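# Advance the desk calendar to tomorrow's date

## Task

The calendar's front is the side carrying the month name, turned toward the robot, and it currently shows today's date. Change it so the front reads tomorrow's date with both digit cubes the right way up. At the end both cubes must rest flat inside the tray, staying there on their own without the robot holding them. Finish by releasing everything and moving the grippers away.

## Robot and tools

Robot: two arms, left_arm and right_arm, each with a two-finger parallel gripper. Their bases sit at about y = +0.229 m (left) and y = -0.214 m (right), x around +0.03 m, turned slightly about z. The names are only labels and do not match the left or right side of any picture.

Scene frame: origin on the table top midway between the arms, +x out over the table, +z up, left_arm on the +y side. Each result's state line gives, per arm, end_effector_position in metres and end_effector_quat_wxyz in this frame. That point lies between the finger pads, roughly 5 mm short of the tips; the reported value can be a bit off, more so at long reach. Gripper axes: fingers extend along the gripper's +z, and they close and open along its y.

The 14-number row (used by both motion tools): one flat list covering both arms, values in [-1, 1]. Order: dx, dy, dz, rx, ry, rz, opening for left_arm, then the same seven for right_arm. Always send all 14, even to move one arm. The first six are an offset, not a pose: a change measured in that gripper's own axes, starting from its pose in the most recent result that showed it (or, before any such result in the scene, and in later calls within the same reply, from where it is when the action begins). Scale: 1.0 equals 0.6 m for dx, dy, dz and 180 degrees for rx, ry, rz, which together form a single rotation vector. The seventh number is an absolute opening: +1 fully open (0.070 m), -1 closed. All zeros is not a pause; it drives the arm back to its reference pose. To keep an arm still, send the offset that returns it to where you want it in the first call and zeros afterward, with its desired opening.

execute_actions(actions, pictures): actions is a list holding one item or nothing. Empty list: just report state. {"rows": [[14 numbers], ...], "steps": n}: up to 15 rows, n up to 15 control steps of 1/30 s; each row is one step, the last row repeats if rows run out, and every row is measured from the same reference pose, not from the row before. {"steps": n} alone waits up to 300 steps counted from the previous result (your reply time included). pictures toggles camera images. A refused call moves nothing.

move(target, speed): target is one 14-number row as above. Each gripper travels a straight path toward its target; both paths finish together, lasting 0.5 to 10 s (cut off at 10 s). speed is the path's top speed in m/s, 0.002 to 0.5, default 0.25; rotation is capped at twice that in rad/s. Openings are applied at the start. Paths ignore obstacles and the other arm; grippers lag and can overshoot speed near full stretch. The result adds a move: line with the ending (done, off_target, moving, held, fault), limits hit (paced: pose clipped; held: some steps blocked, after which the arm may jump fast), and each gripper's distance from its target.

wait(seconds): 0 to 10 s of letting the scene run with no new command. zoom_image(camera, region): enlarges [x0, y0, x1, y1] pixels (max 504 by 504, origin top-left) from the latest image of cam_head_left, cam_head_right, cam_high, cam_low, cam_left_wrist or cam_right_wrist (all 672x504). read_manual(section): licence texts only. finished_scene(scene): ends the current scene by number; irreversible, and the result reports success.

Motion limits: each step the commanded pose is clipped to within 70 mm and 16 degrees of the measured pose; position wins over orientation when both cannot be met. A far target may need several actions; after an action the arm continues only to its last clipped pose, so check the result and send the remainder. Joints move at most 3 rad/s. A Hand target line shows where the controller is heading. pose unreachable and HELD mark steps the clearance check changed or blocked.

Gripping: grip_measured is the finger opening on the command scale. To hold something, command about 0.04 below grip_measured for a firm grip, less for a gentle one. Closing fully takes about 1 s. Pads push up to roughly 20 N; fast closing squeezes harder.

Cautions: do not drop things, knock anything off the table, or let the arms collide or press each other. Fast contact and targets set far beyond a surface press hard; a contact torque at a joint's load limit freezes that arm for 10 s (wrist motors manage only about 4 N m). Holding loads warms motors: MOTOR HOT appears from 65 °C, and at 80 °C the arm drops and reports OVER-TEMPERATURE FAULT. Occasional external tugs or pushes on objects may occur. Move smoothly and release before finishing.

Each tool is called as name(argument=value, ...) on one line, values as JSON.

## Session

execute_actions(actions=[])

Scene clock: 0.00 s of 7600.00 s.
left_arm: end_effector_position=(+0.4100, +0.6982, +0.1724) grip_measured=+1.00 end_effector_quat_wxyz=(+0.360, -0.373, +0.855, +0.006) | right_arm: end_effector_position=(+0.4061, +0.1023, +0.3431) grip_measured=+1.00 end_effector_quat_wxyz=(-0.333, +0.787, -0.286, +0.434)
Joint positions: left_arm=[ 1.179  2.358 -2.35  -0.452  1.055  0.31   0.07 ] | right_arm=[ 1.103  1.66  -1.61  -0.913  0.774 -1.098  0.07 ]
Motor temperatures (°C, as the motors report them): left_arm=[26 25 22 24 27 27] | right_arm=[24 26 23 27 26 24]
Hand target (left_arm): +0.410, +0.698, +0.172; +0.360, -0.373, +0.855, +0.006
Hand target (right_arm): +0.406, +0.102, +0.343; -0.333, +0.787, -0.286, +0.434

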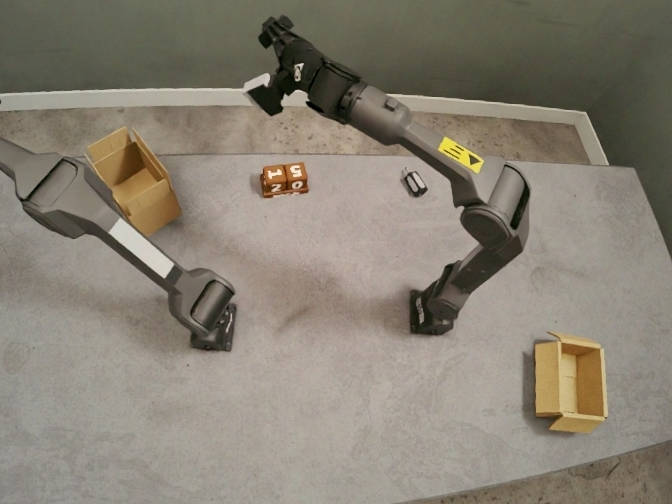

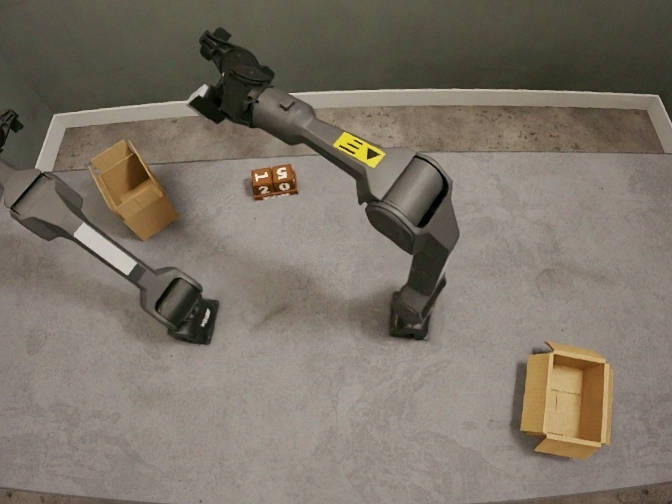

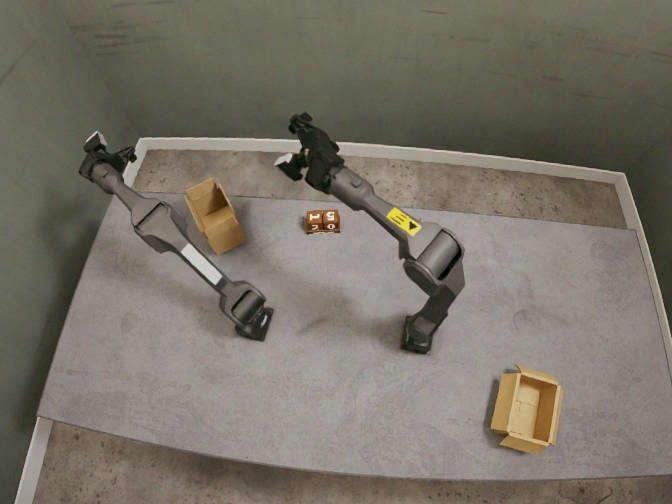

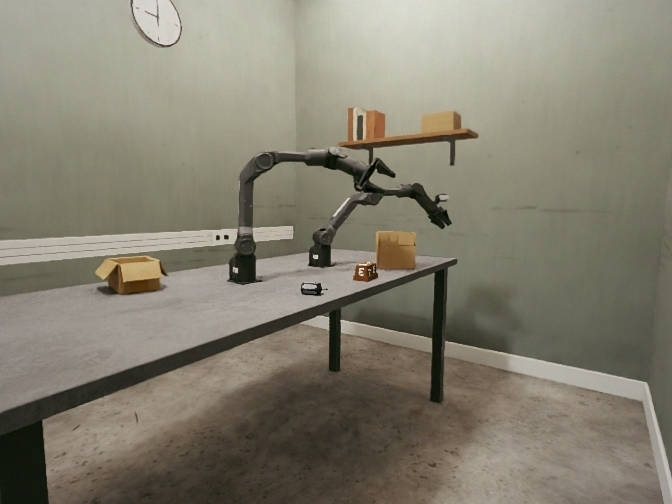

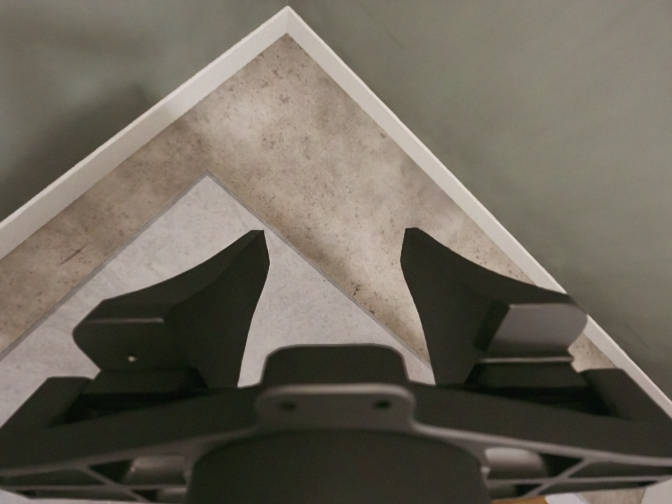

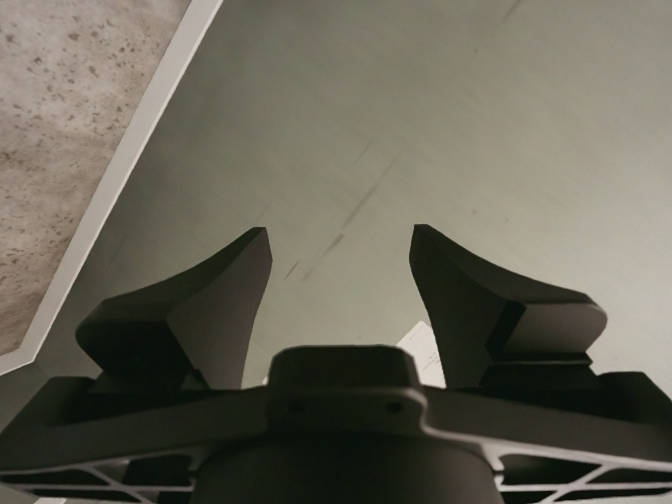

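zoom_image(camera="cam_head_right", region=[235, 150, 315, 210])

zoom_image(camera="cam_low", region=[335, 250, 395, 295])

zoom_image(camera="cam_head_left", region=[245, 150, 325, 210])

Region (235, 150, 315, 210) of cam_head_right's 672x504 image, scaled by 6.300, with more detail than that image has; it fills the top 378 rows of this view, and the rest is white.

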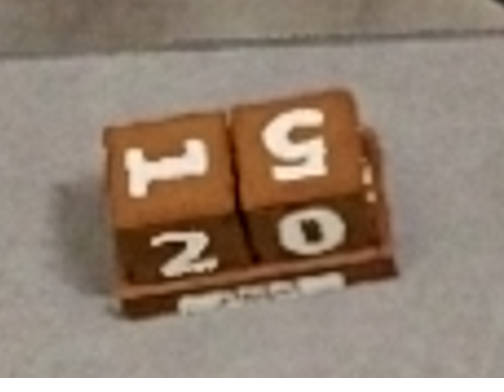

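Region (335, 250, 395, 295) of cam_low's 672x504 image, scaled by 8.400, with more detail than that image has; it fills the top 378 rows of this view, and the rest is white.

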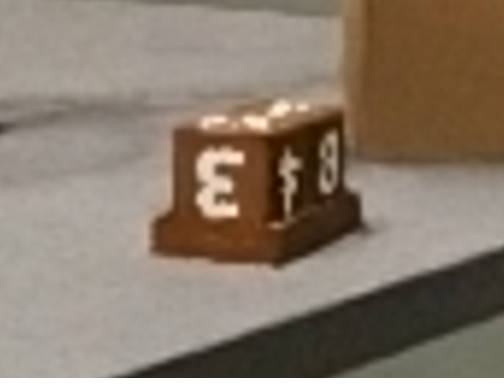

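Region (245, 150, 325, 210) of cam_head_left's 672x504 image, scaled by 6.300, with more detail than that image has; it fills the top 378 rows of this view, and the rest is white.

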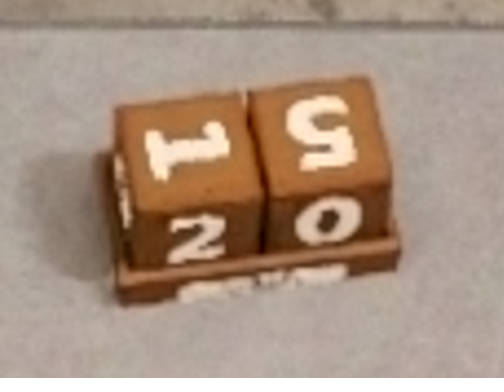

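move(target=[0,0,0,0,0,0,1,-0.149,0.345,-0.003,-0.366,-0.081,0.197,1])

Scene clock: 13.13 s of 7600.00 s.
left_arm: end_effector_position=(+0.4100, +0.6982, +0.1724) grip_measured=+1.00 end_effector_quat_wxyz=(+0.360, -0.373, +0.855, +0.006) | right_arm: end_effector_position=(+0.3317, +0.0363, +0.1386) grip_measured=+1.00 end_effector_quat_wxyz=(-0.076, +0.759, -0.647, +0.020)
Joint positions: left_arm=[ 1.179  2.358 -2.35  -0.452  1.055  0.31   0.07 ] | right_arm=[ 0.852  1.82  -1.529 -0.015  1.21  -1.023  0.07 ]
Motor temperatures (°C, as the motors report them): left_arm=[26 27 23 24 28 27] | right_arm=[24 27 23 27 26 24]
Hand target (left_arm): +0.410, +0.698, +0.172; +0.360, -0.373, +0.855, +0.006
Hand target (right_arm): +0.332, +0.037, +0.139; -0.077, +0.759, -0.646, +0.020
Off the commanded pose (left_arm): 0.000 m, 0 deg.
Off the commanded pose (right_arm): 0.005 m, 9 deg.
joint sent to its limit (right arm) — the command would take joint 5 (wrist pitch) past its upper limit, so that joint was sent only as far as its limit.
After step 90, 7.17 s passed at rest.
move: off_target (right_arm)
camera_calibration (this result's frames):
cam_left_wrist: T_world_to_cam=[[0.633989, -0.726912, 0.263925, 0.201194], [-0.734775, -0.672636, -0.0875545, 0.784818], [0.24117, -0.138417, -0.960561, 0.282331], [0, 0, 0, 1]] pos_world=[0.38102, 0.713227, 0.28681]
cam_right_wrist: T_world_to_cam=[[0.979803, 0.131027, 0.151057, -0.353544], [0.0338257, -0.853131, 0.520599, -0.0548239], [0.197084, -0.504975, -0.840332, 0.192301], [0, 0, 0, 1]] pos_world=[0.310358, 0.0966588, 0.243543]

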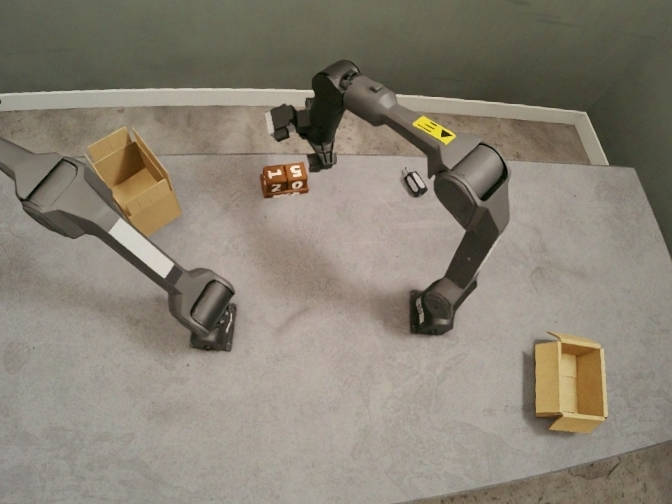

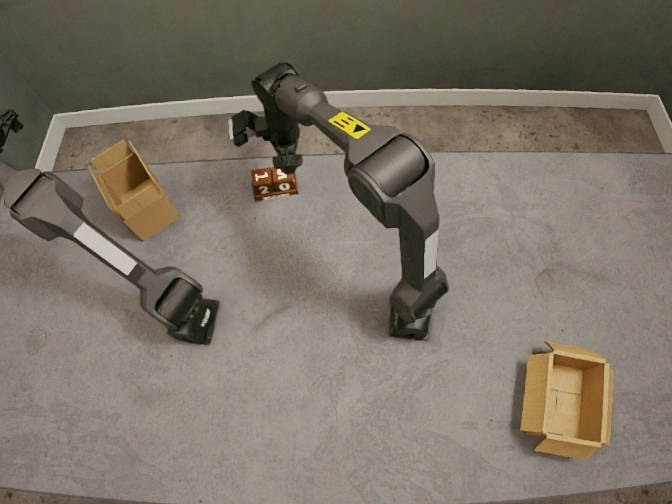

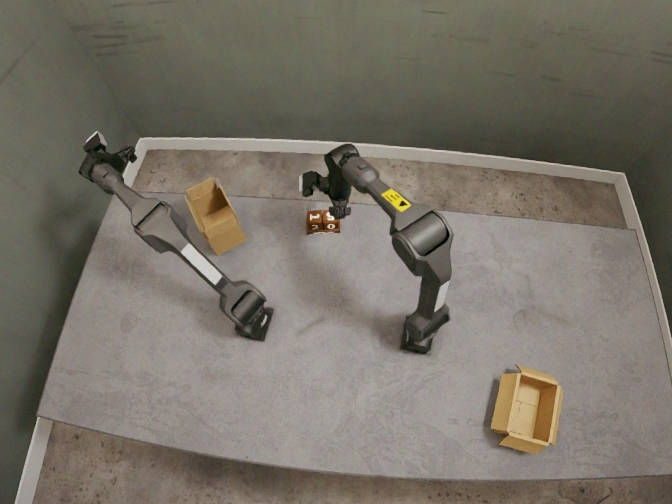

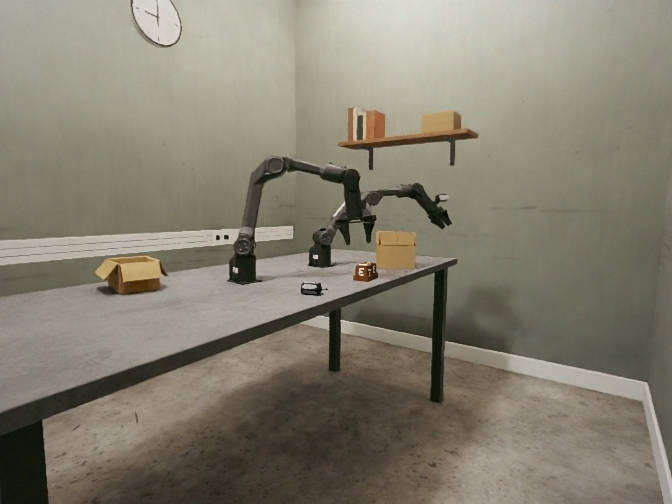

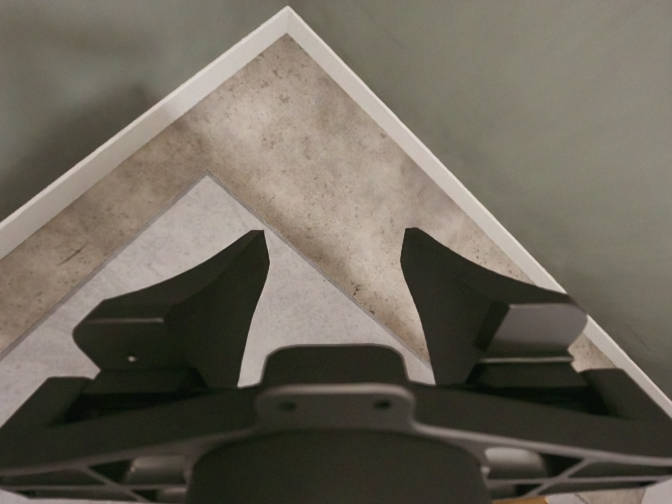

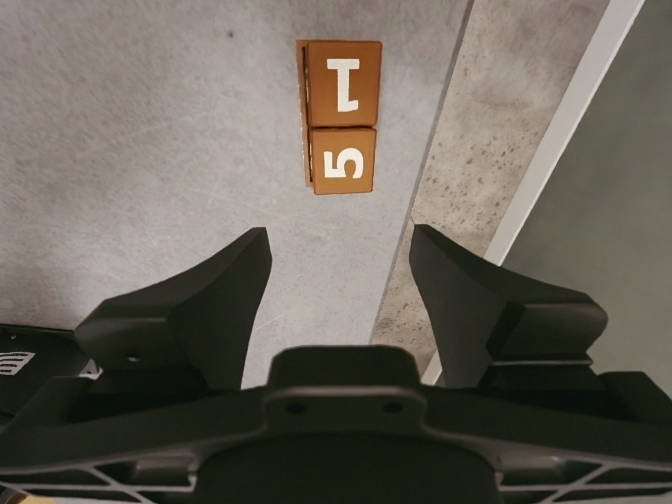

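move(target=[0,0,0,0,0,0,1,-0.02,-0.024,0.088,-0.046,-0.09,0,1])

Scene clock: 17.67 s of 7600.00 s.
left_arm: end_effector_position=(+0.4100, +0.6982, +0.1724) grip_measured=+1.00 end_effector_quat_wxyz=(+0.360, -0.373, +0.855, +0.006) | right_arm: end_effector_position=(+0.3504, +0.0534, +0.0871) grip_measured=+1.00 end_effector_quat_wxyz=(-0.108, +0.756, -0.632, -0.133)
Joint positions: left_arm=[ 1.179  2.358 -2.35  -0.452  1.055  0.31   0.07 ] | right_arm=[ 0.677  1.97  -1.505  0.364  1.104 -1.374  0.07 ]
Motor temperatures (°C, as the motors report them): left_arm=[26 28 23 24 28 27] | right_arm=[24 27 23 27 26 24]
Hand target (left_arm): +0.410, +0.698, +0.172; +0.360, -0.373, +0.855, +0.006
Hand target (right_arm): +0.350, +0.054, +0.088; -0.108, +0.757, -0.631, -0.132
Off the commanded pose (left_arm): 0.000 m, 0 deg.
Off the commanded pose (right_arm): 0.003 m, 1 deg.
After step 90, 0.53 s passed at rest.
move: done
camera_calibration (this result's frames):
cam_left_wrist: T_world_to_cam=[[0.633989, -0.726912, 0.263925, 0.201194], [-0.734775, -0.672636, -0.0875542, 0.784818], [0.24117, -0.138417, -0.960561, 0.282331], [0, 0, 0, 1]] pos_world=[0.38102, 0.713227, 0.28681]
cam_right_wrist: T_world_to_cam=[[0.98772, 0.156237, -0.000277979, -0.357298], [0.150084, -0.948327, 0.279553, -0.0287307], [0.0434128, -0.276161, -0.96013, 0.206108], [0, 0, 0, 1]] pos_world=[0.348275, 0.0854959, 0.205823]

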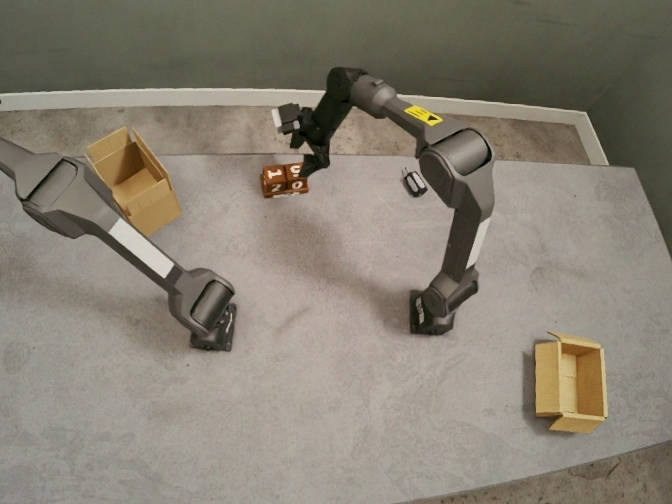

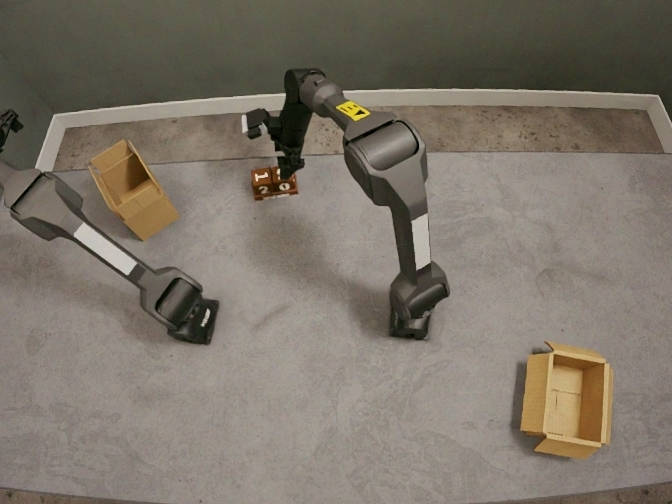

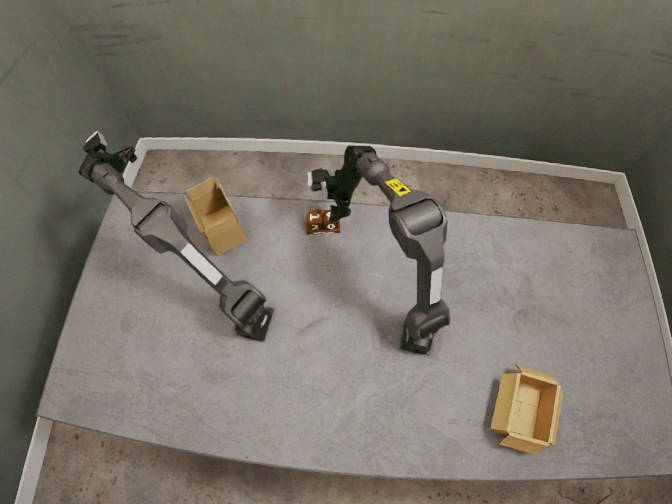

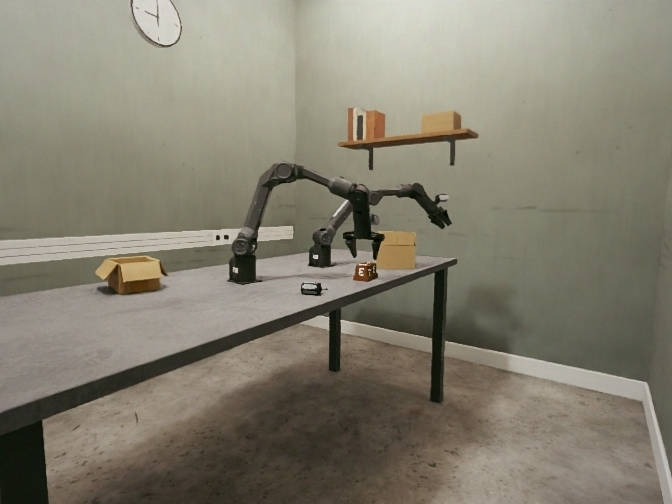

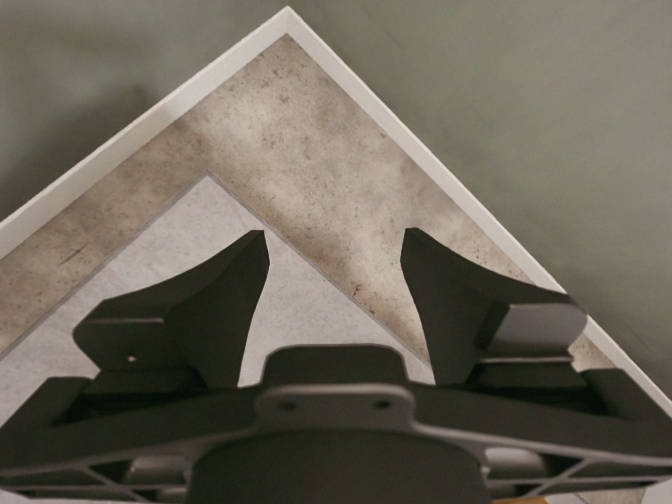

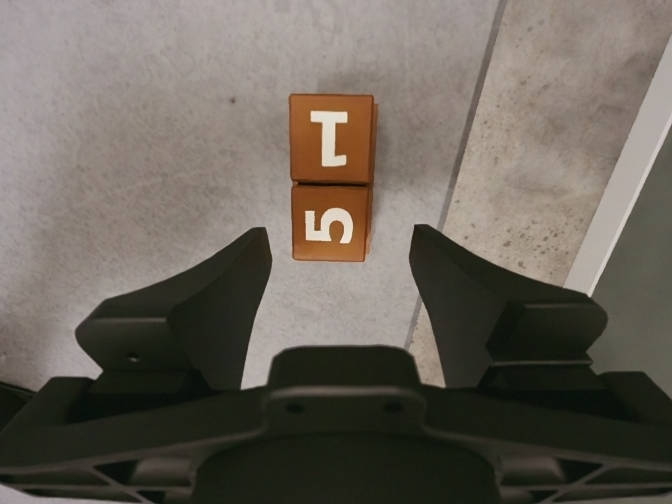

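move(target=[0,0,0,0,0,0,1,0.023,0.01,0.078,0,0,0,1], speed=0.1)

move(target=[0,0,0,0,0,0,1,0,0,0,0,0,0,0.18])

Scene clock: 20.53 s of 7600.00 s.
left_arm: end_effector_position=(+0.4100, +0.6982, +0.1724) grip_measured=+1.00 end_effector_quat_wxyz=(+0.360, -0.373, +0.855, +0.006) | right_arm: end_effector_position=(+0.3429, +0.0545, +0.0372) grip_measured=+1.00 end_effector_quat_wxyz=(-0.106, +0.756, -0.632, -0.133)
Joint positions: left_arm=[ 1.179  2.358 -2.35  -0.452  1.055  0.31   0.07 ] | right_arm=[ 0.69   2.019 -1.372  0.405  0.934 -1.441  0.07 ]
Motor temperatures (°C, as the motors report them): left_arm=[26 29 23 24 28 27] | right_arm=[24 27 23 27 26 24]
Hand target (left_arm): +0.410, +0.698, +0.172; +0.360, -0.373, +0.855, +0.006
Hand target (right_arm): +0.343, +0.055, +0.038; -0.107, +0.756, -0.632, -0.133
Off the commanded pose (left_arm): 0.000 m, 0 deg.
Off the commanded pose (right_arm): 0.002 m, 0 deg.
move: done
camera_calibration (this result's frames):
cam_left_wrist: T_world_to_cam=[[0.633989, -0.726912, 0.263925, 0.201194], [-0.734775, -0.672636, -0.0875544, 0.784818], [0.24117, -0.138417, -0.960561, 0.282331], [0, 0, 0, 1]] pos_world=[0.38102, 0.713227, 0.28681]
cam_right_wrist: T_world_to_cam=[[0.987592, 0.157015, -0.00277167, -0.349933], [0.151464, -0.947719, 0.280868, -0.0131319], [0.0414738, -0.277803, -0.959742, 0.159572], [0, 0, 0, 1]] pos_world=[0.340962, 0.0868291, 0.155867]

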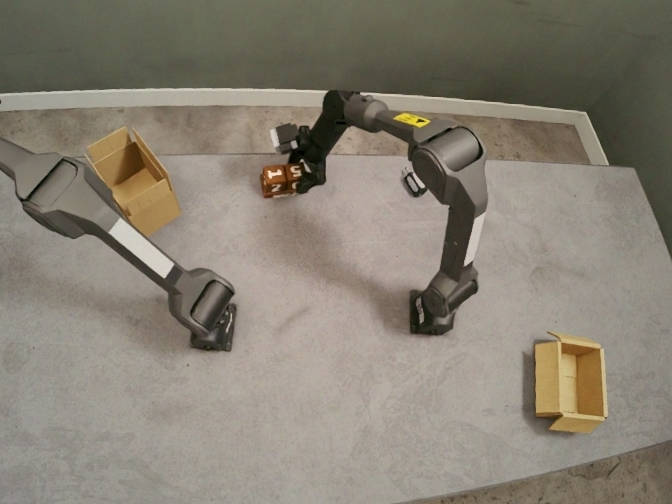

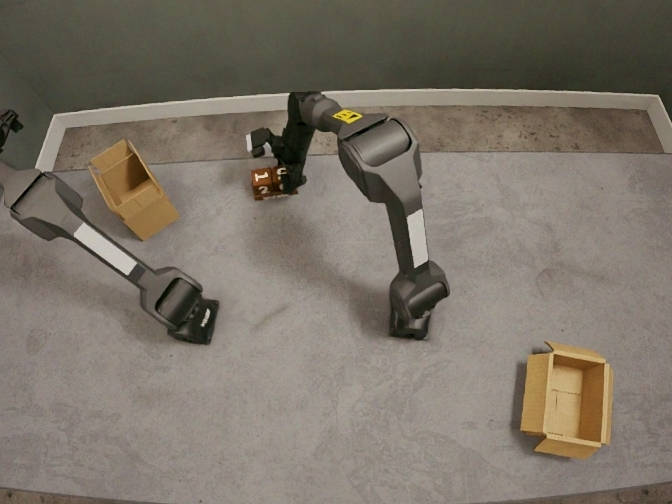

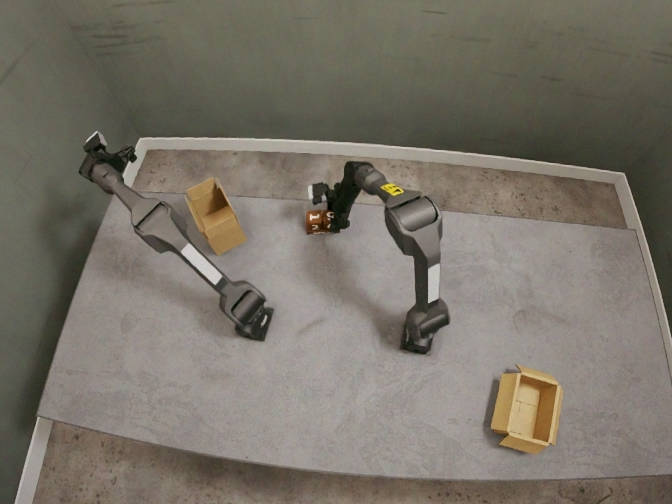

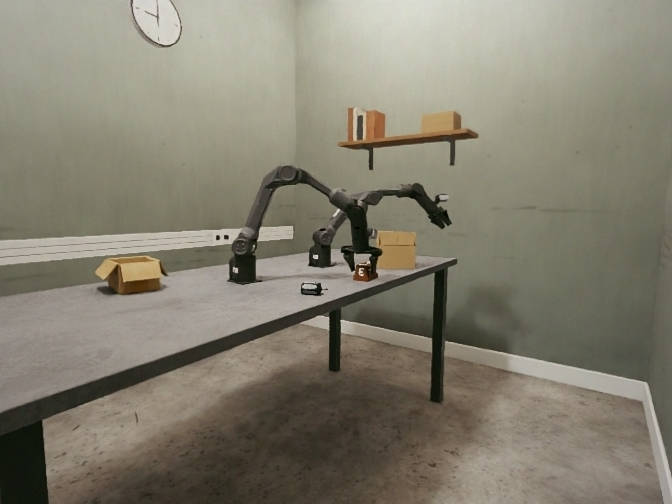

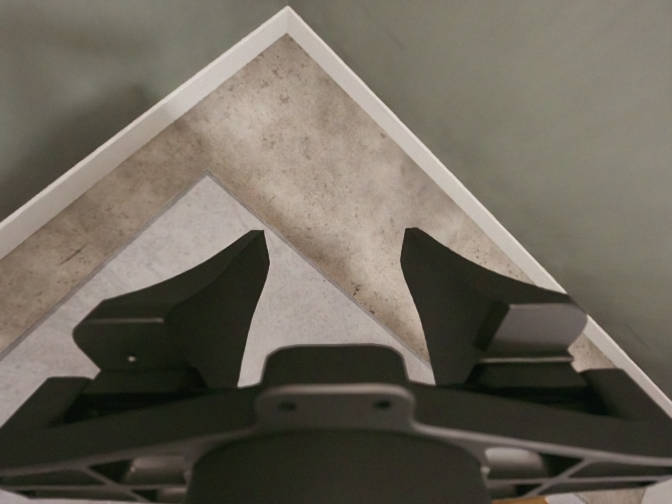

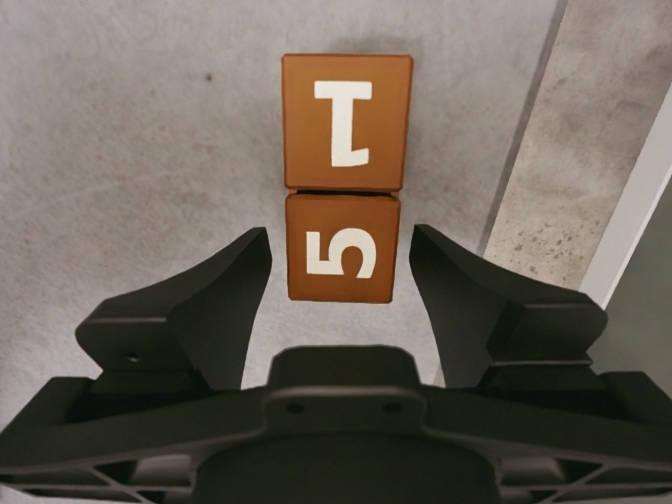

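Scene clock: 21.13 s of 7600.00 s.
left_arm: end_effector_position=(+0.4100, +0.6982, +0.1724) grip_measured=+1.00 end_effector_quat_wxyz=(+0.360, -0.373, +0.855, +0.006) | right_arm: end_effector_position=(+0.3429, +0.0546, +0.0372) grip_measured=+0.29 end_effector_quat_wxyz=(-0.106, +0.756, -0.632, -0.133)
Joint positions: left_arm=[ 1.179  2.358 -2.35  -0.452  1.055  0.31   0.07 ] | right_arm=[ 0.69   2.019 -1.372  0.405  0.934 -1.441  0.045]
Motor temperatures (°C, as the motors report them): left_arm=[26 29 23 24 28 27] | right_arm=[24 27 23 27 26 24]
Hand target (left_arm): +0.410, +0.698, +0.172; +0.360, -0.373, +0.855, +0.006
Hand target (right_arm): +0.343, +0.055, +0.037; -0.106, +0.756, -0.632, -0.133
Off the commanded pose (left_arm): 0.000 m, 0 deg.
Off the commanded pose (right_arm): 0.000 m, 0 deg.
move: done
camera_calibration (this result's frames):
cam_left_wrist: T_world_to_cam=[[0.633989, -0.726912, 0.263925, 0.201194], [-0.734776, -0.672636, -0.0875544, 0.784818], [0.24117, -0.138417, -0.960561, 0.282331], [0, 0, 0, 1]] pos_world=[0.38102, 0.713227, 0.28681]
cam_right_wrist: T_world_to_cam=[[0.987597, 0.156982, -0.00301918, -0.349897], [0.151499, -0.947699, 0.280918, -0.0131182], [0.0412378, -0.277891, -0.959727, 0.159616], [0, 0, 0, 1]] pos_world=[0.340962, 0.0868513, 0.155817]

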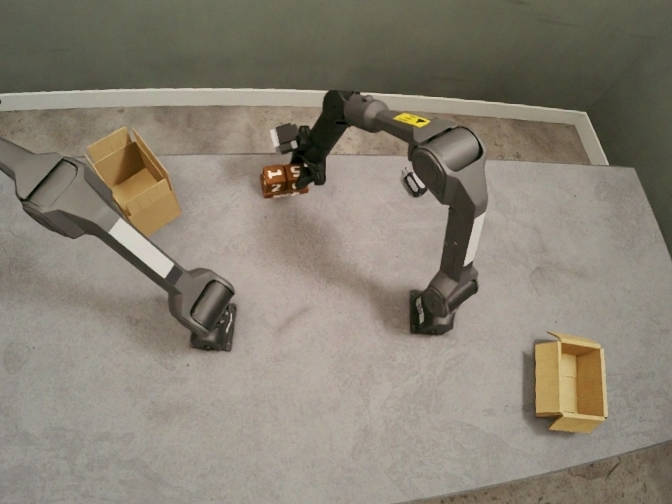

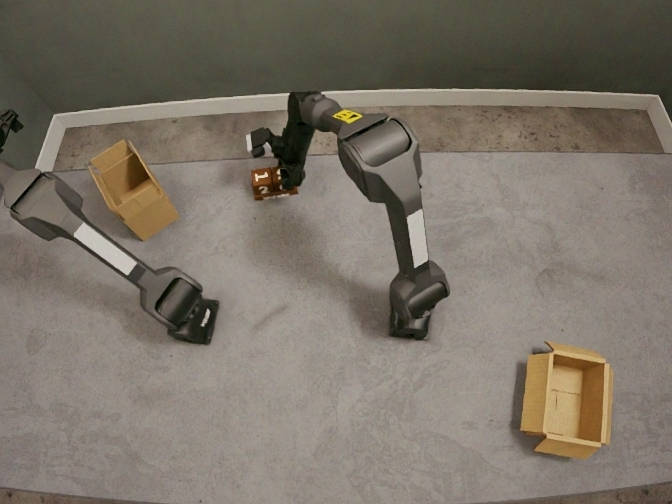

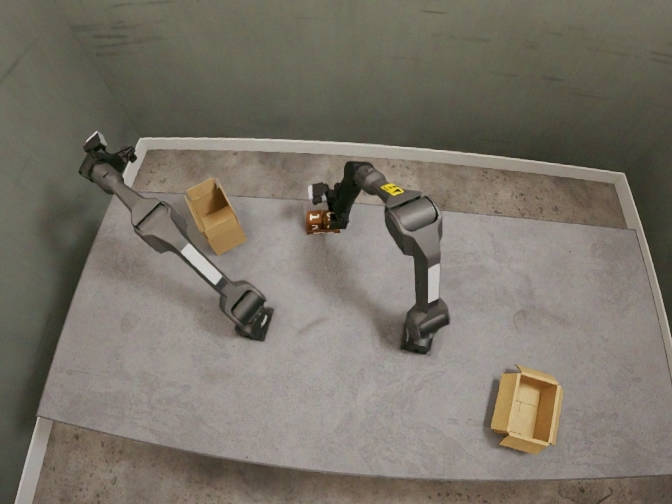

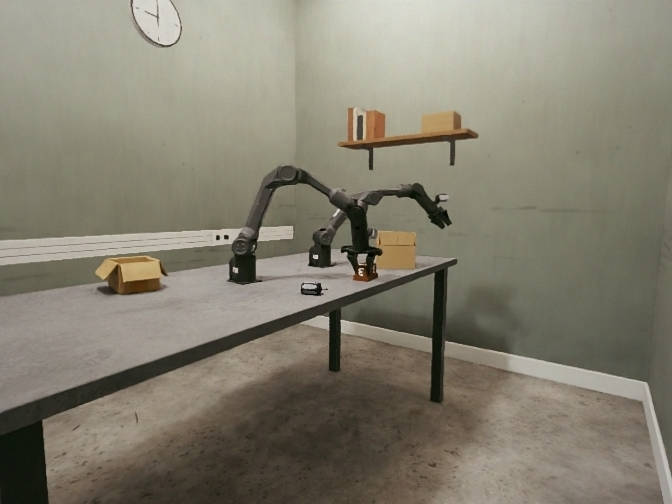

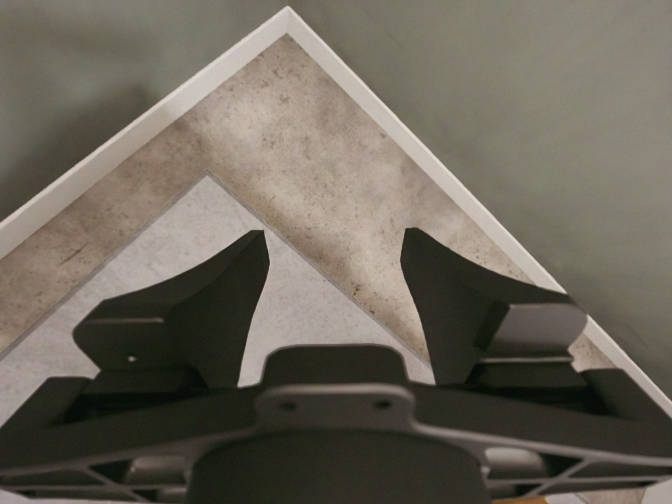

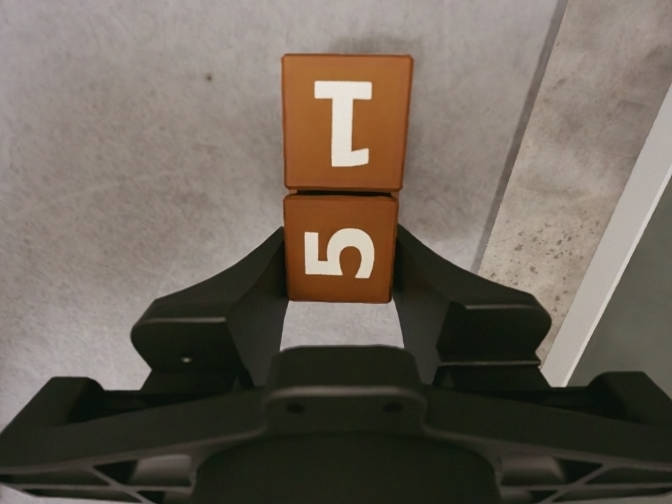

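move(target=[0,0,0,0,0,0,1,-0.04,0,-0.113,0,0,0,0.22], speed=0.1)

move(target=[0,0,0,0,0,0,1,-0.03,0.22,-0.05,0,-0.25,0,0.22])

zoom_image(camera="cam_head_left", region=[200, 120, 400, 270])

Scene clock: 24.97 s of 7600.00 s.
left_arm: end_effector_position=(+0.4100, +0.6982, +0.1724) grip_measured=+1.00 end_effector_quat_wxyz=(+0.360, -0.373, +0.855, +0.006) | right_arm: end_effector_position=(+0.3442, +0.0550, +0.1105) grip_measured=+0.29 end_effector_quat_wxyz=(-0.107, +0.756, -0.632, -0.133)
Joint positions: left_arm=[ 1.179  2.358 -2.35  -0.452  1.055  0.31   0.07 ] | right_arm=[ 0.688  1.933 -1.542  0.352  1.17  -1.334  0.045]
Motor temperatures (°C, as the motors report them): left_arm=[26 29 23 24 28 27] | right_arm=[24 28 23 27 26 24]
Hand target (left_arm): +0.410, +0.698, +0.172; +0.360, -0.373, +0.855, +0.006
Hand target (right_arm): +0.344, +0.055, +0.109; -0.106, +0.756, -0.632, -0.134
Off the commanded pose (left_arm): 0.000 m, 0 deg.
Off the commanded pose (right_arm): 0.002 m, 0 deg.
move: done
camera_calibration (this result's frames):
cam_left_wrist: T_world_to_cam=[[0.633989, -0.726912, 0.263926, 0.201194], [-0.734775, -0.672636, -0.0875545, 0.784818], [0.24117, -0.138417, -0.960561, 0.282331], [0, 0, 0, 1]] pos_world=[0.38102, 0.713227, 0.28681]
cam_right_wrist: T_world_to_cam=[[0.987716, 0.156257, -0.000703639, -0.35134], [0.150241, -0.948431, 0.279117, -0.0328001], [0.0429467, -0.275794, -0.960257, 0.229417], [0, 0, 0, 1]] pos_world=[0.3421, 0.0870625, 0.229207]

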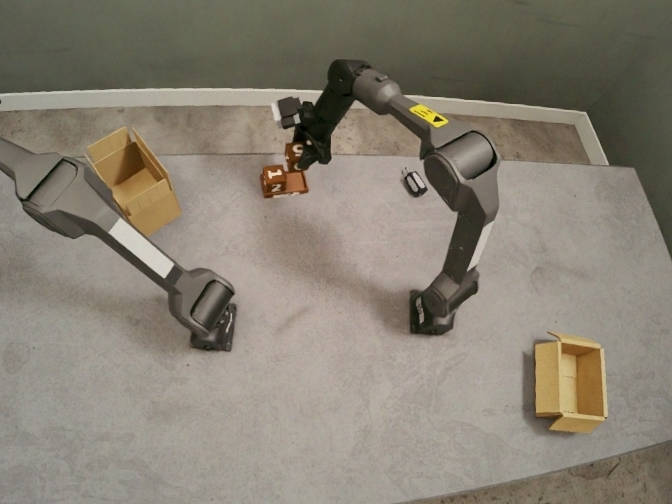

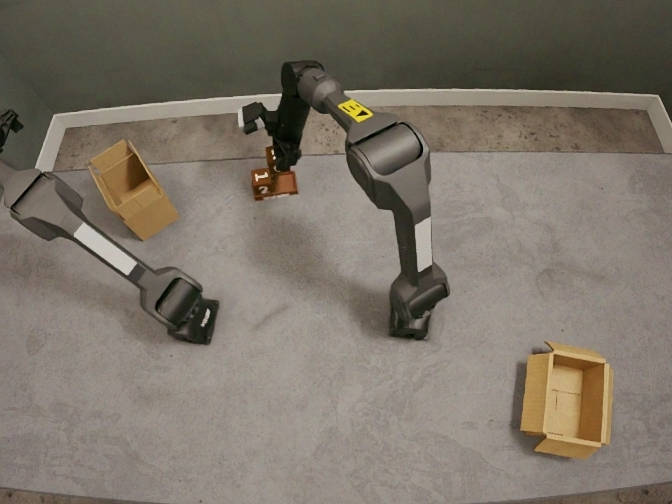

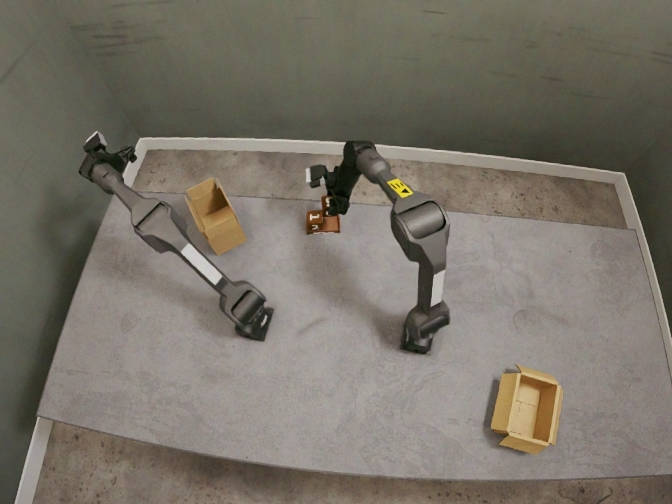

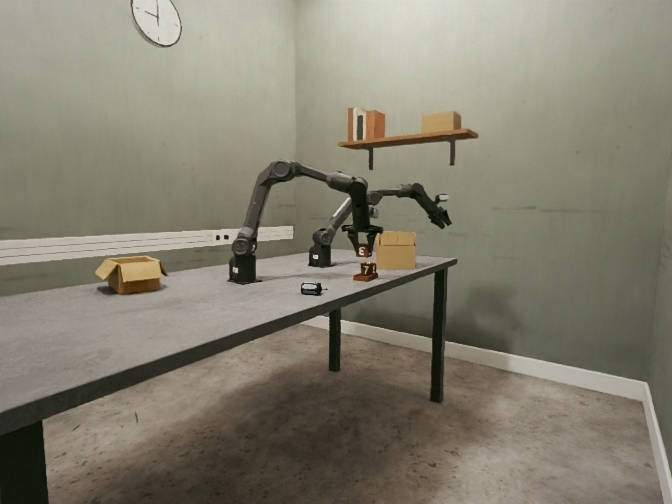

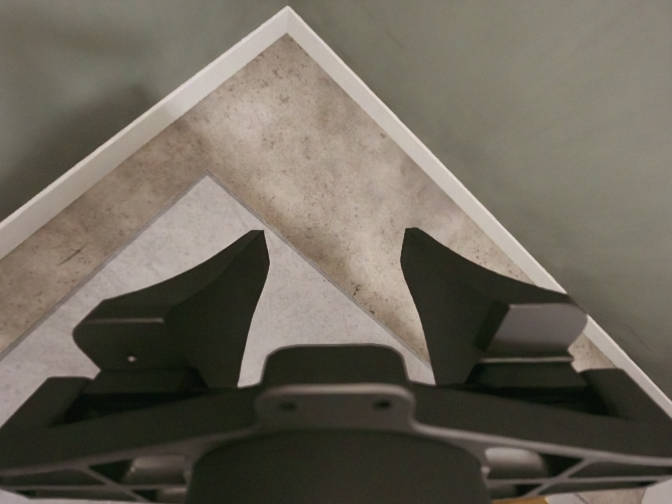

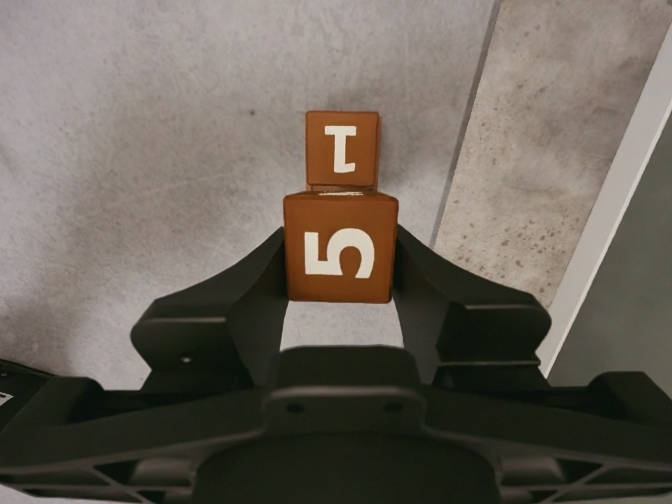

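Scene clock: 26.87 s of 7600.00 s.
left_arm: end_effector_position=(+0.4100, +0.6982, +0.1724) grip_measured=+1.00 end_effector_quat_wxyz=(+0.360, -0.373, +0.855, +0.006) | right_arm: end_effector_position=(+0.2135, +0.0350, +0.1461) grip_measured=+0.29 end_effector_quat_wxyz=(-0.290, +0.650, -0.580, -0.396)
Joint positions: left_arm=[ 1.179  2.358 -2.35  -0.452  1.055  0.31   0.07 ] | right_arm=[ 0.429  1.527 -0.734  1.176  1.18  -2.082  0.045]
Motor temperatures (°C, as the motors report them): left_arm=[26 30 23 24 28 27] | right_arm=[24 28 23 27 26 24]
Hand target (left_arm): +0.410, +0.698, +0.172; +0.360, -0.373, +0.855, +0.006
Hand target (right_arm): +0.214, +0.035, +0.146; -0.290, +0.650, -0.580, -0.396
Off the commanded pose (left_arm): 0.000 m, 0 deg.
Off the commanded pose (right_arm): 0.003 m, 7 deg.
joint sent to its limit (right arm) — the command would take joint 6 (wrist roll) past its lower limit, so that joint was sent only as far as its limit.
move: off_target (right_arm)
camera_calibration (this result's frames):
cam_left_wrist: T_world_to_cam=[[0.633989, -0.726912, 0.263925, 0.201194], [-0.734775, -0.672636, -0.0875544, 0.784818], [0.24117, -0.138417, -0.960561, 0.282331], [0, 0, 0, 1]] pos_world=[0.38102, 0.713227, 0.28681]
cam_right_wrist: T_world_to_cam=[[0.98605, 0.138029, -0.0930275, -0.204593], [0.0923739, -0.918702, -0.383997, 0.0660791], [-0.138467, 0.370047, -0.918636, 0.273692], [0, 0, 0, 1]] pos_world=[0.233532, -0.0123319, 0.257765]

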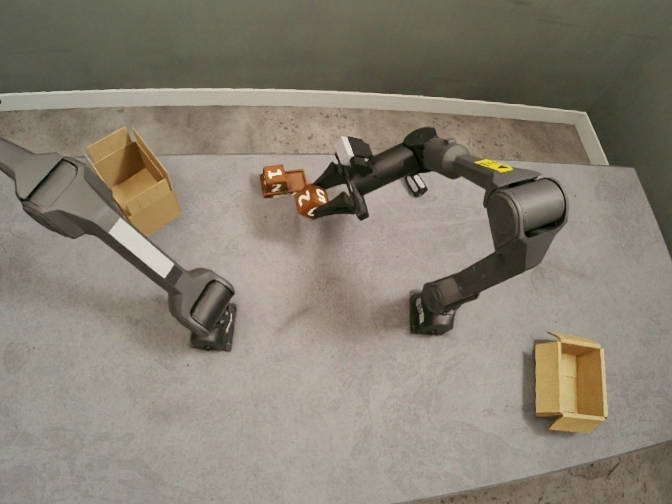

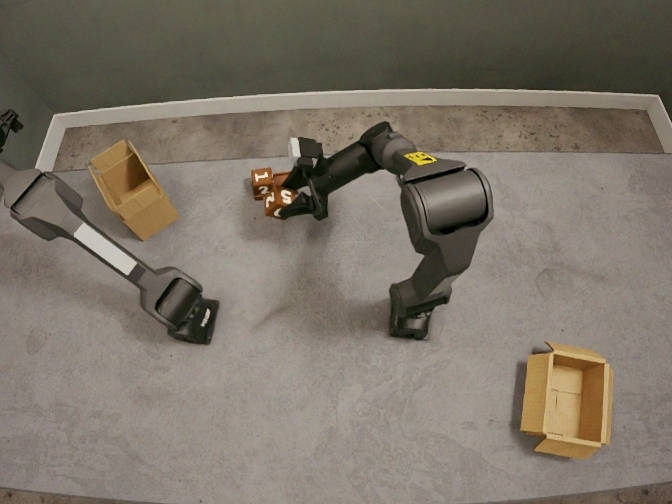

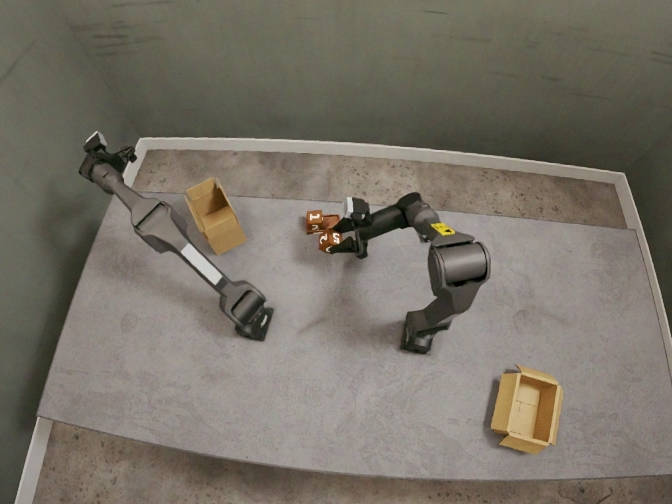

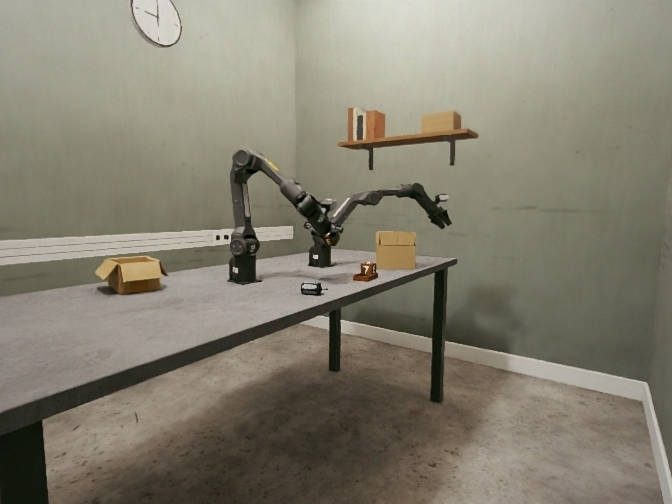

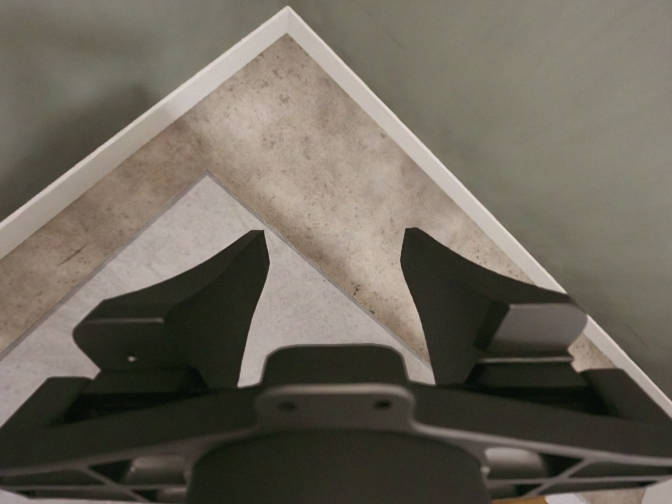

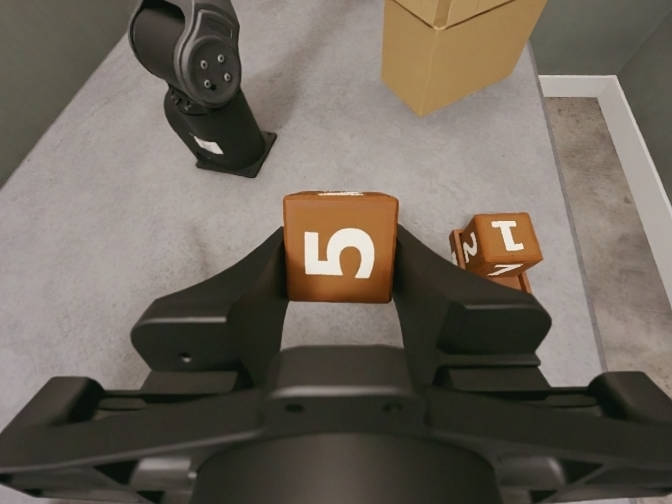

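Region (200, 120, 400, 270) of cam_head_left's 672x504 image, scaled by 2.520, with more detail than that image has; it fills the top 378 rows of this view, and the rest is white.

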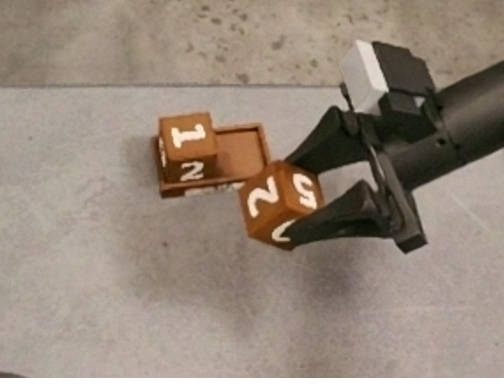

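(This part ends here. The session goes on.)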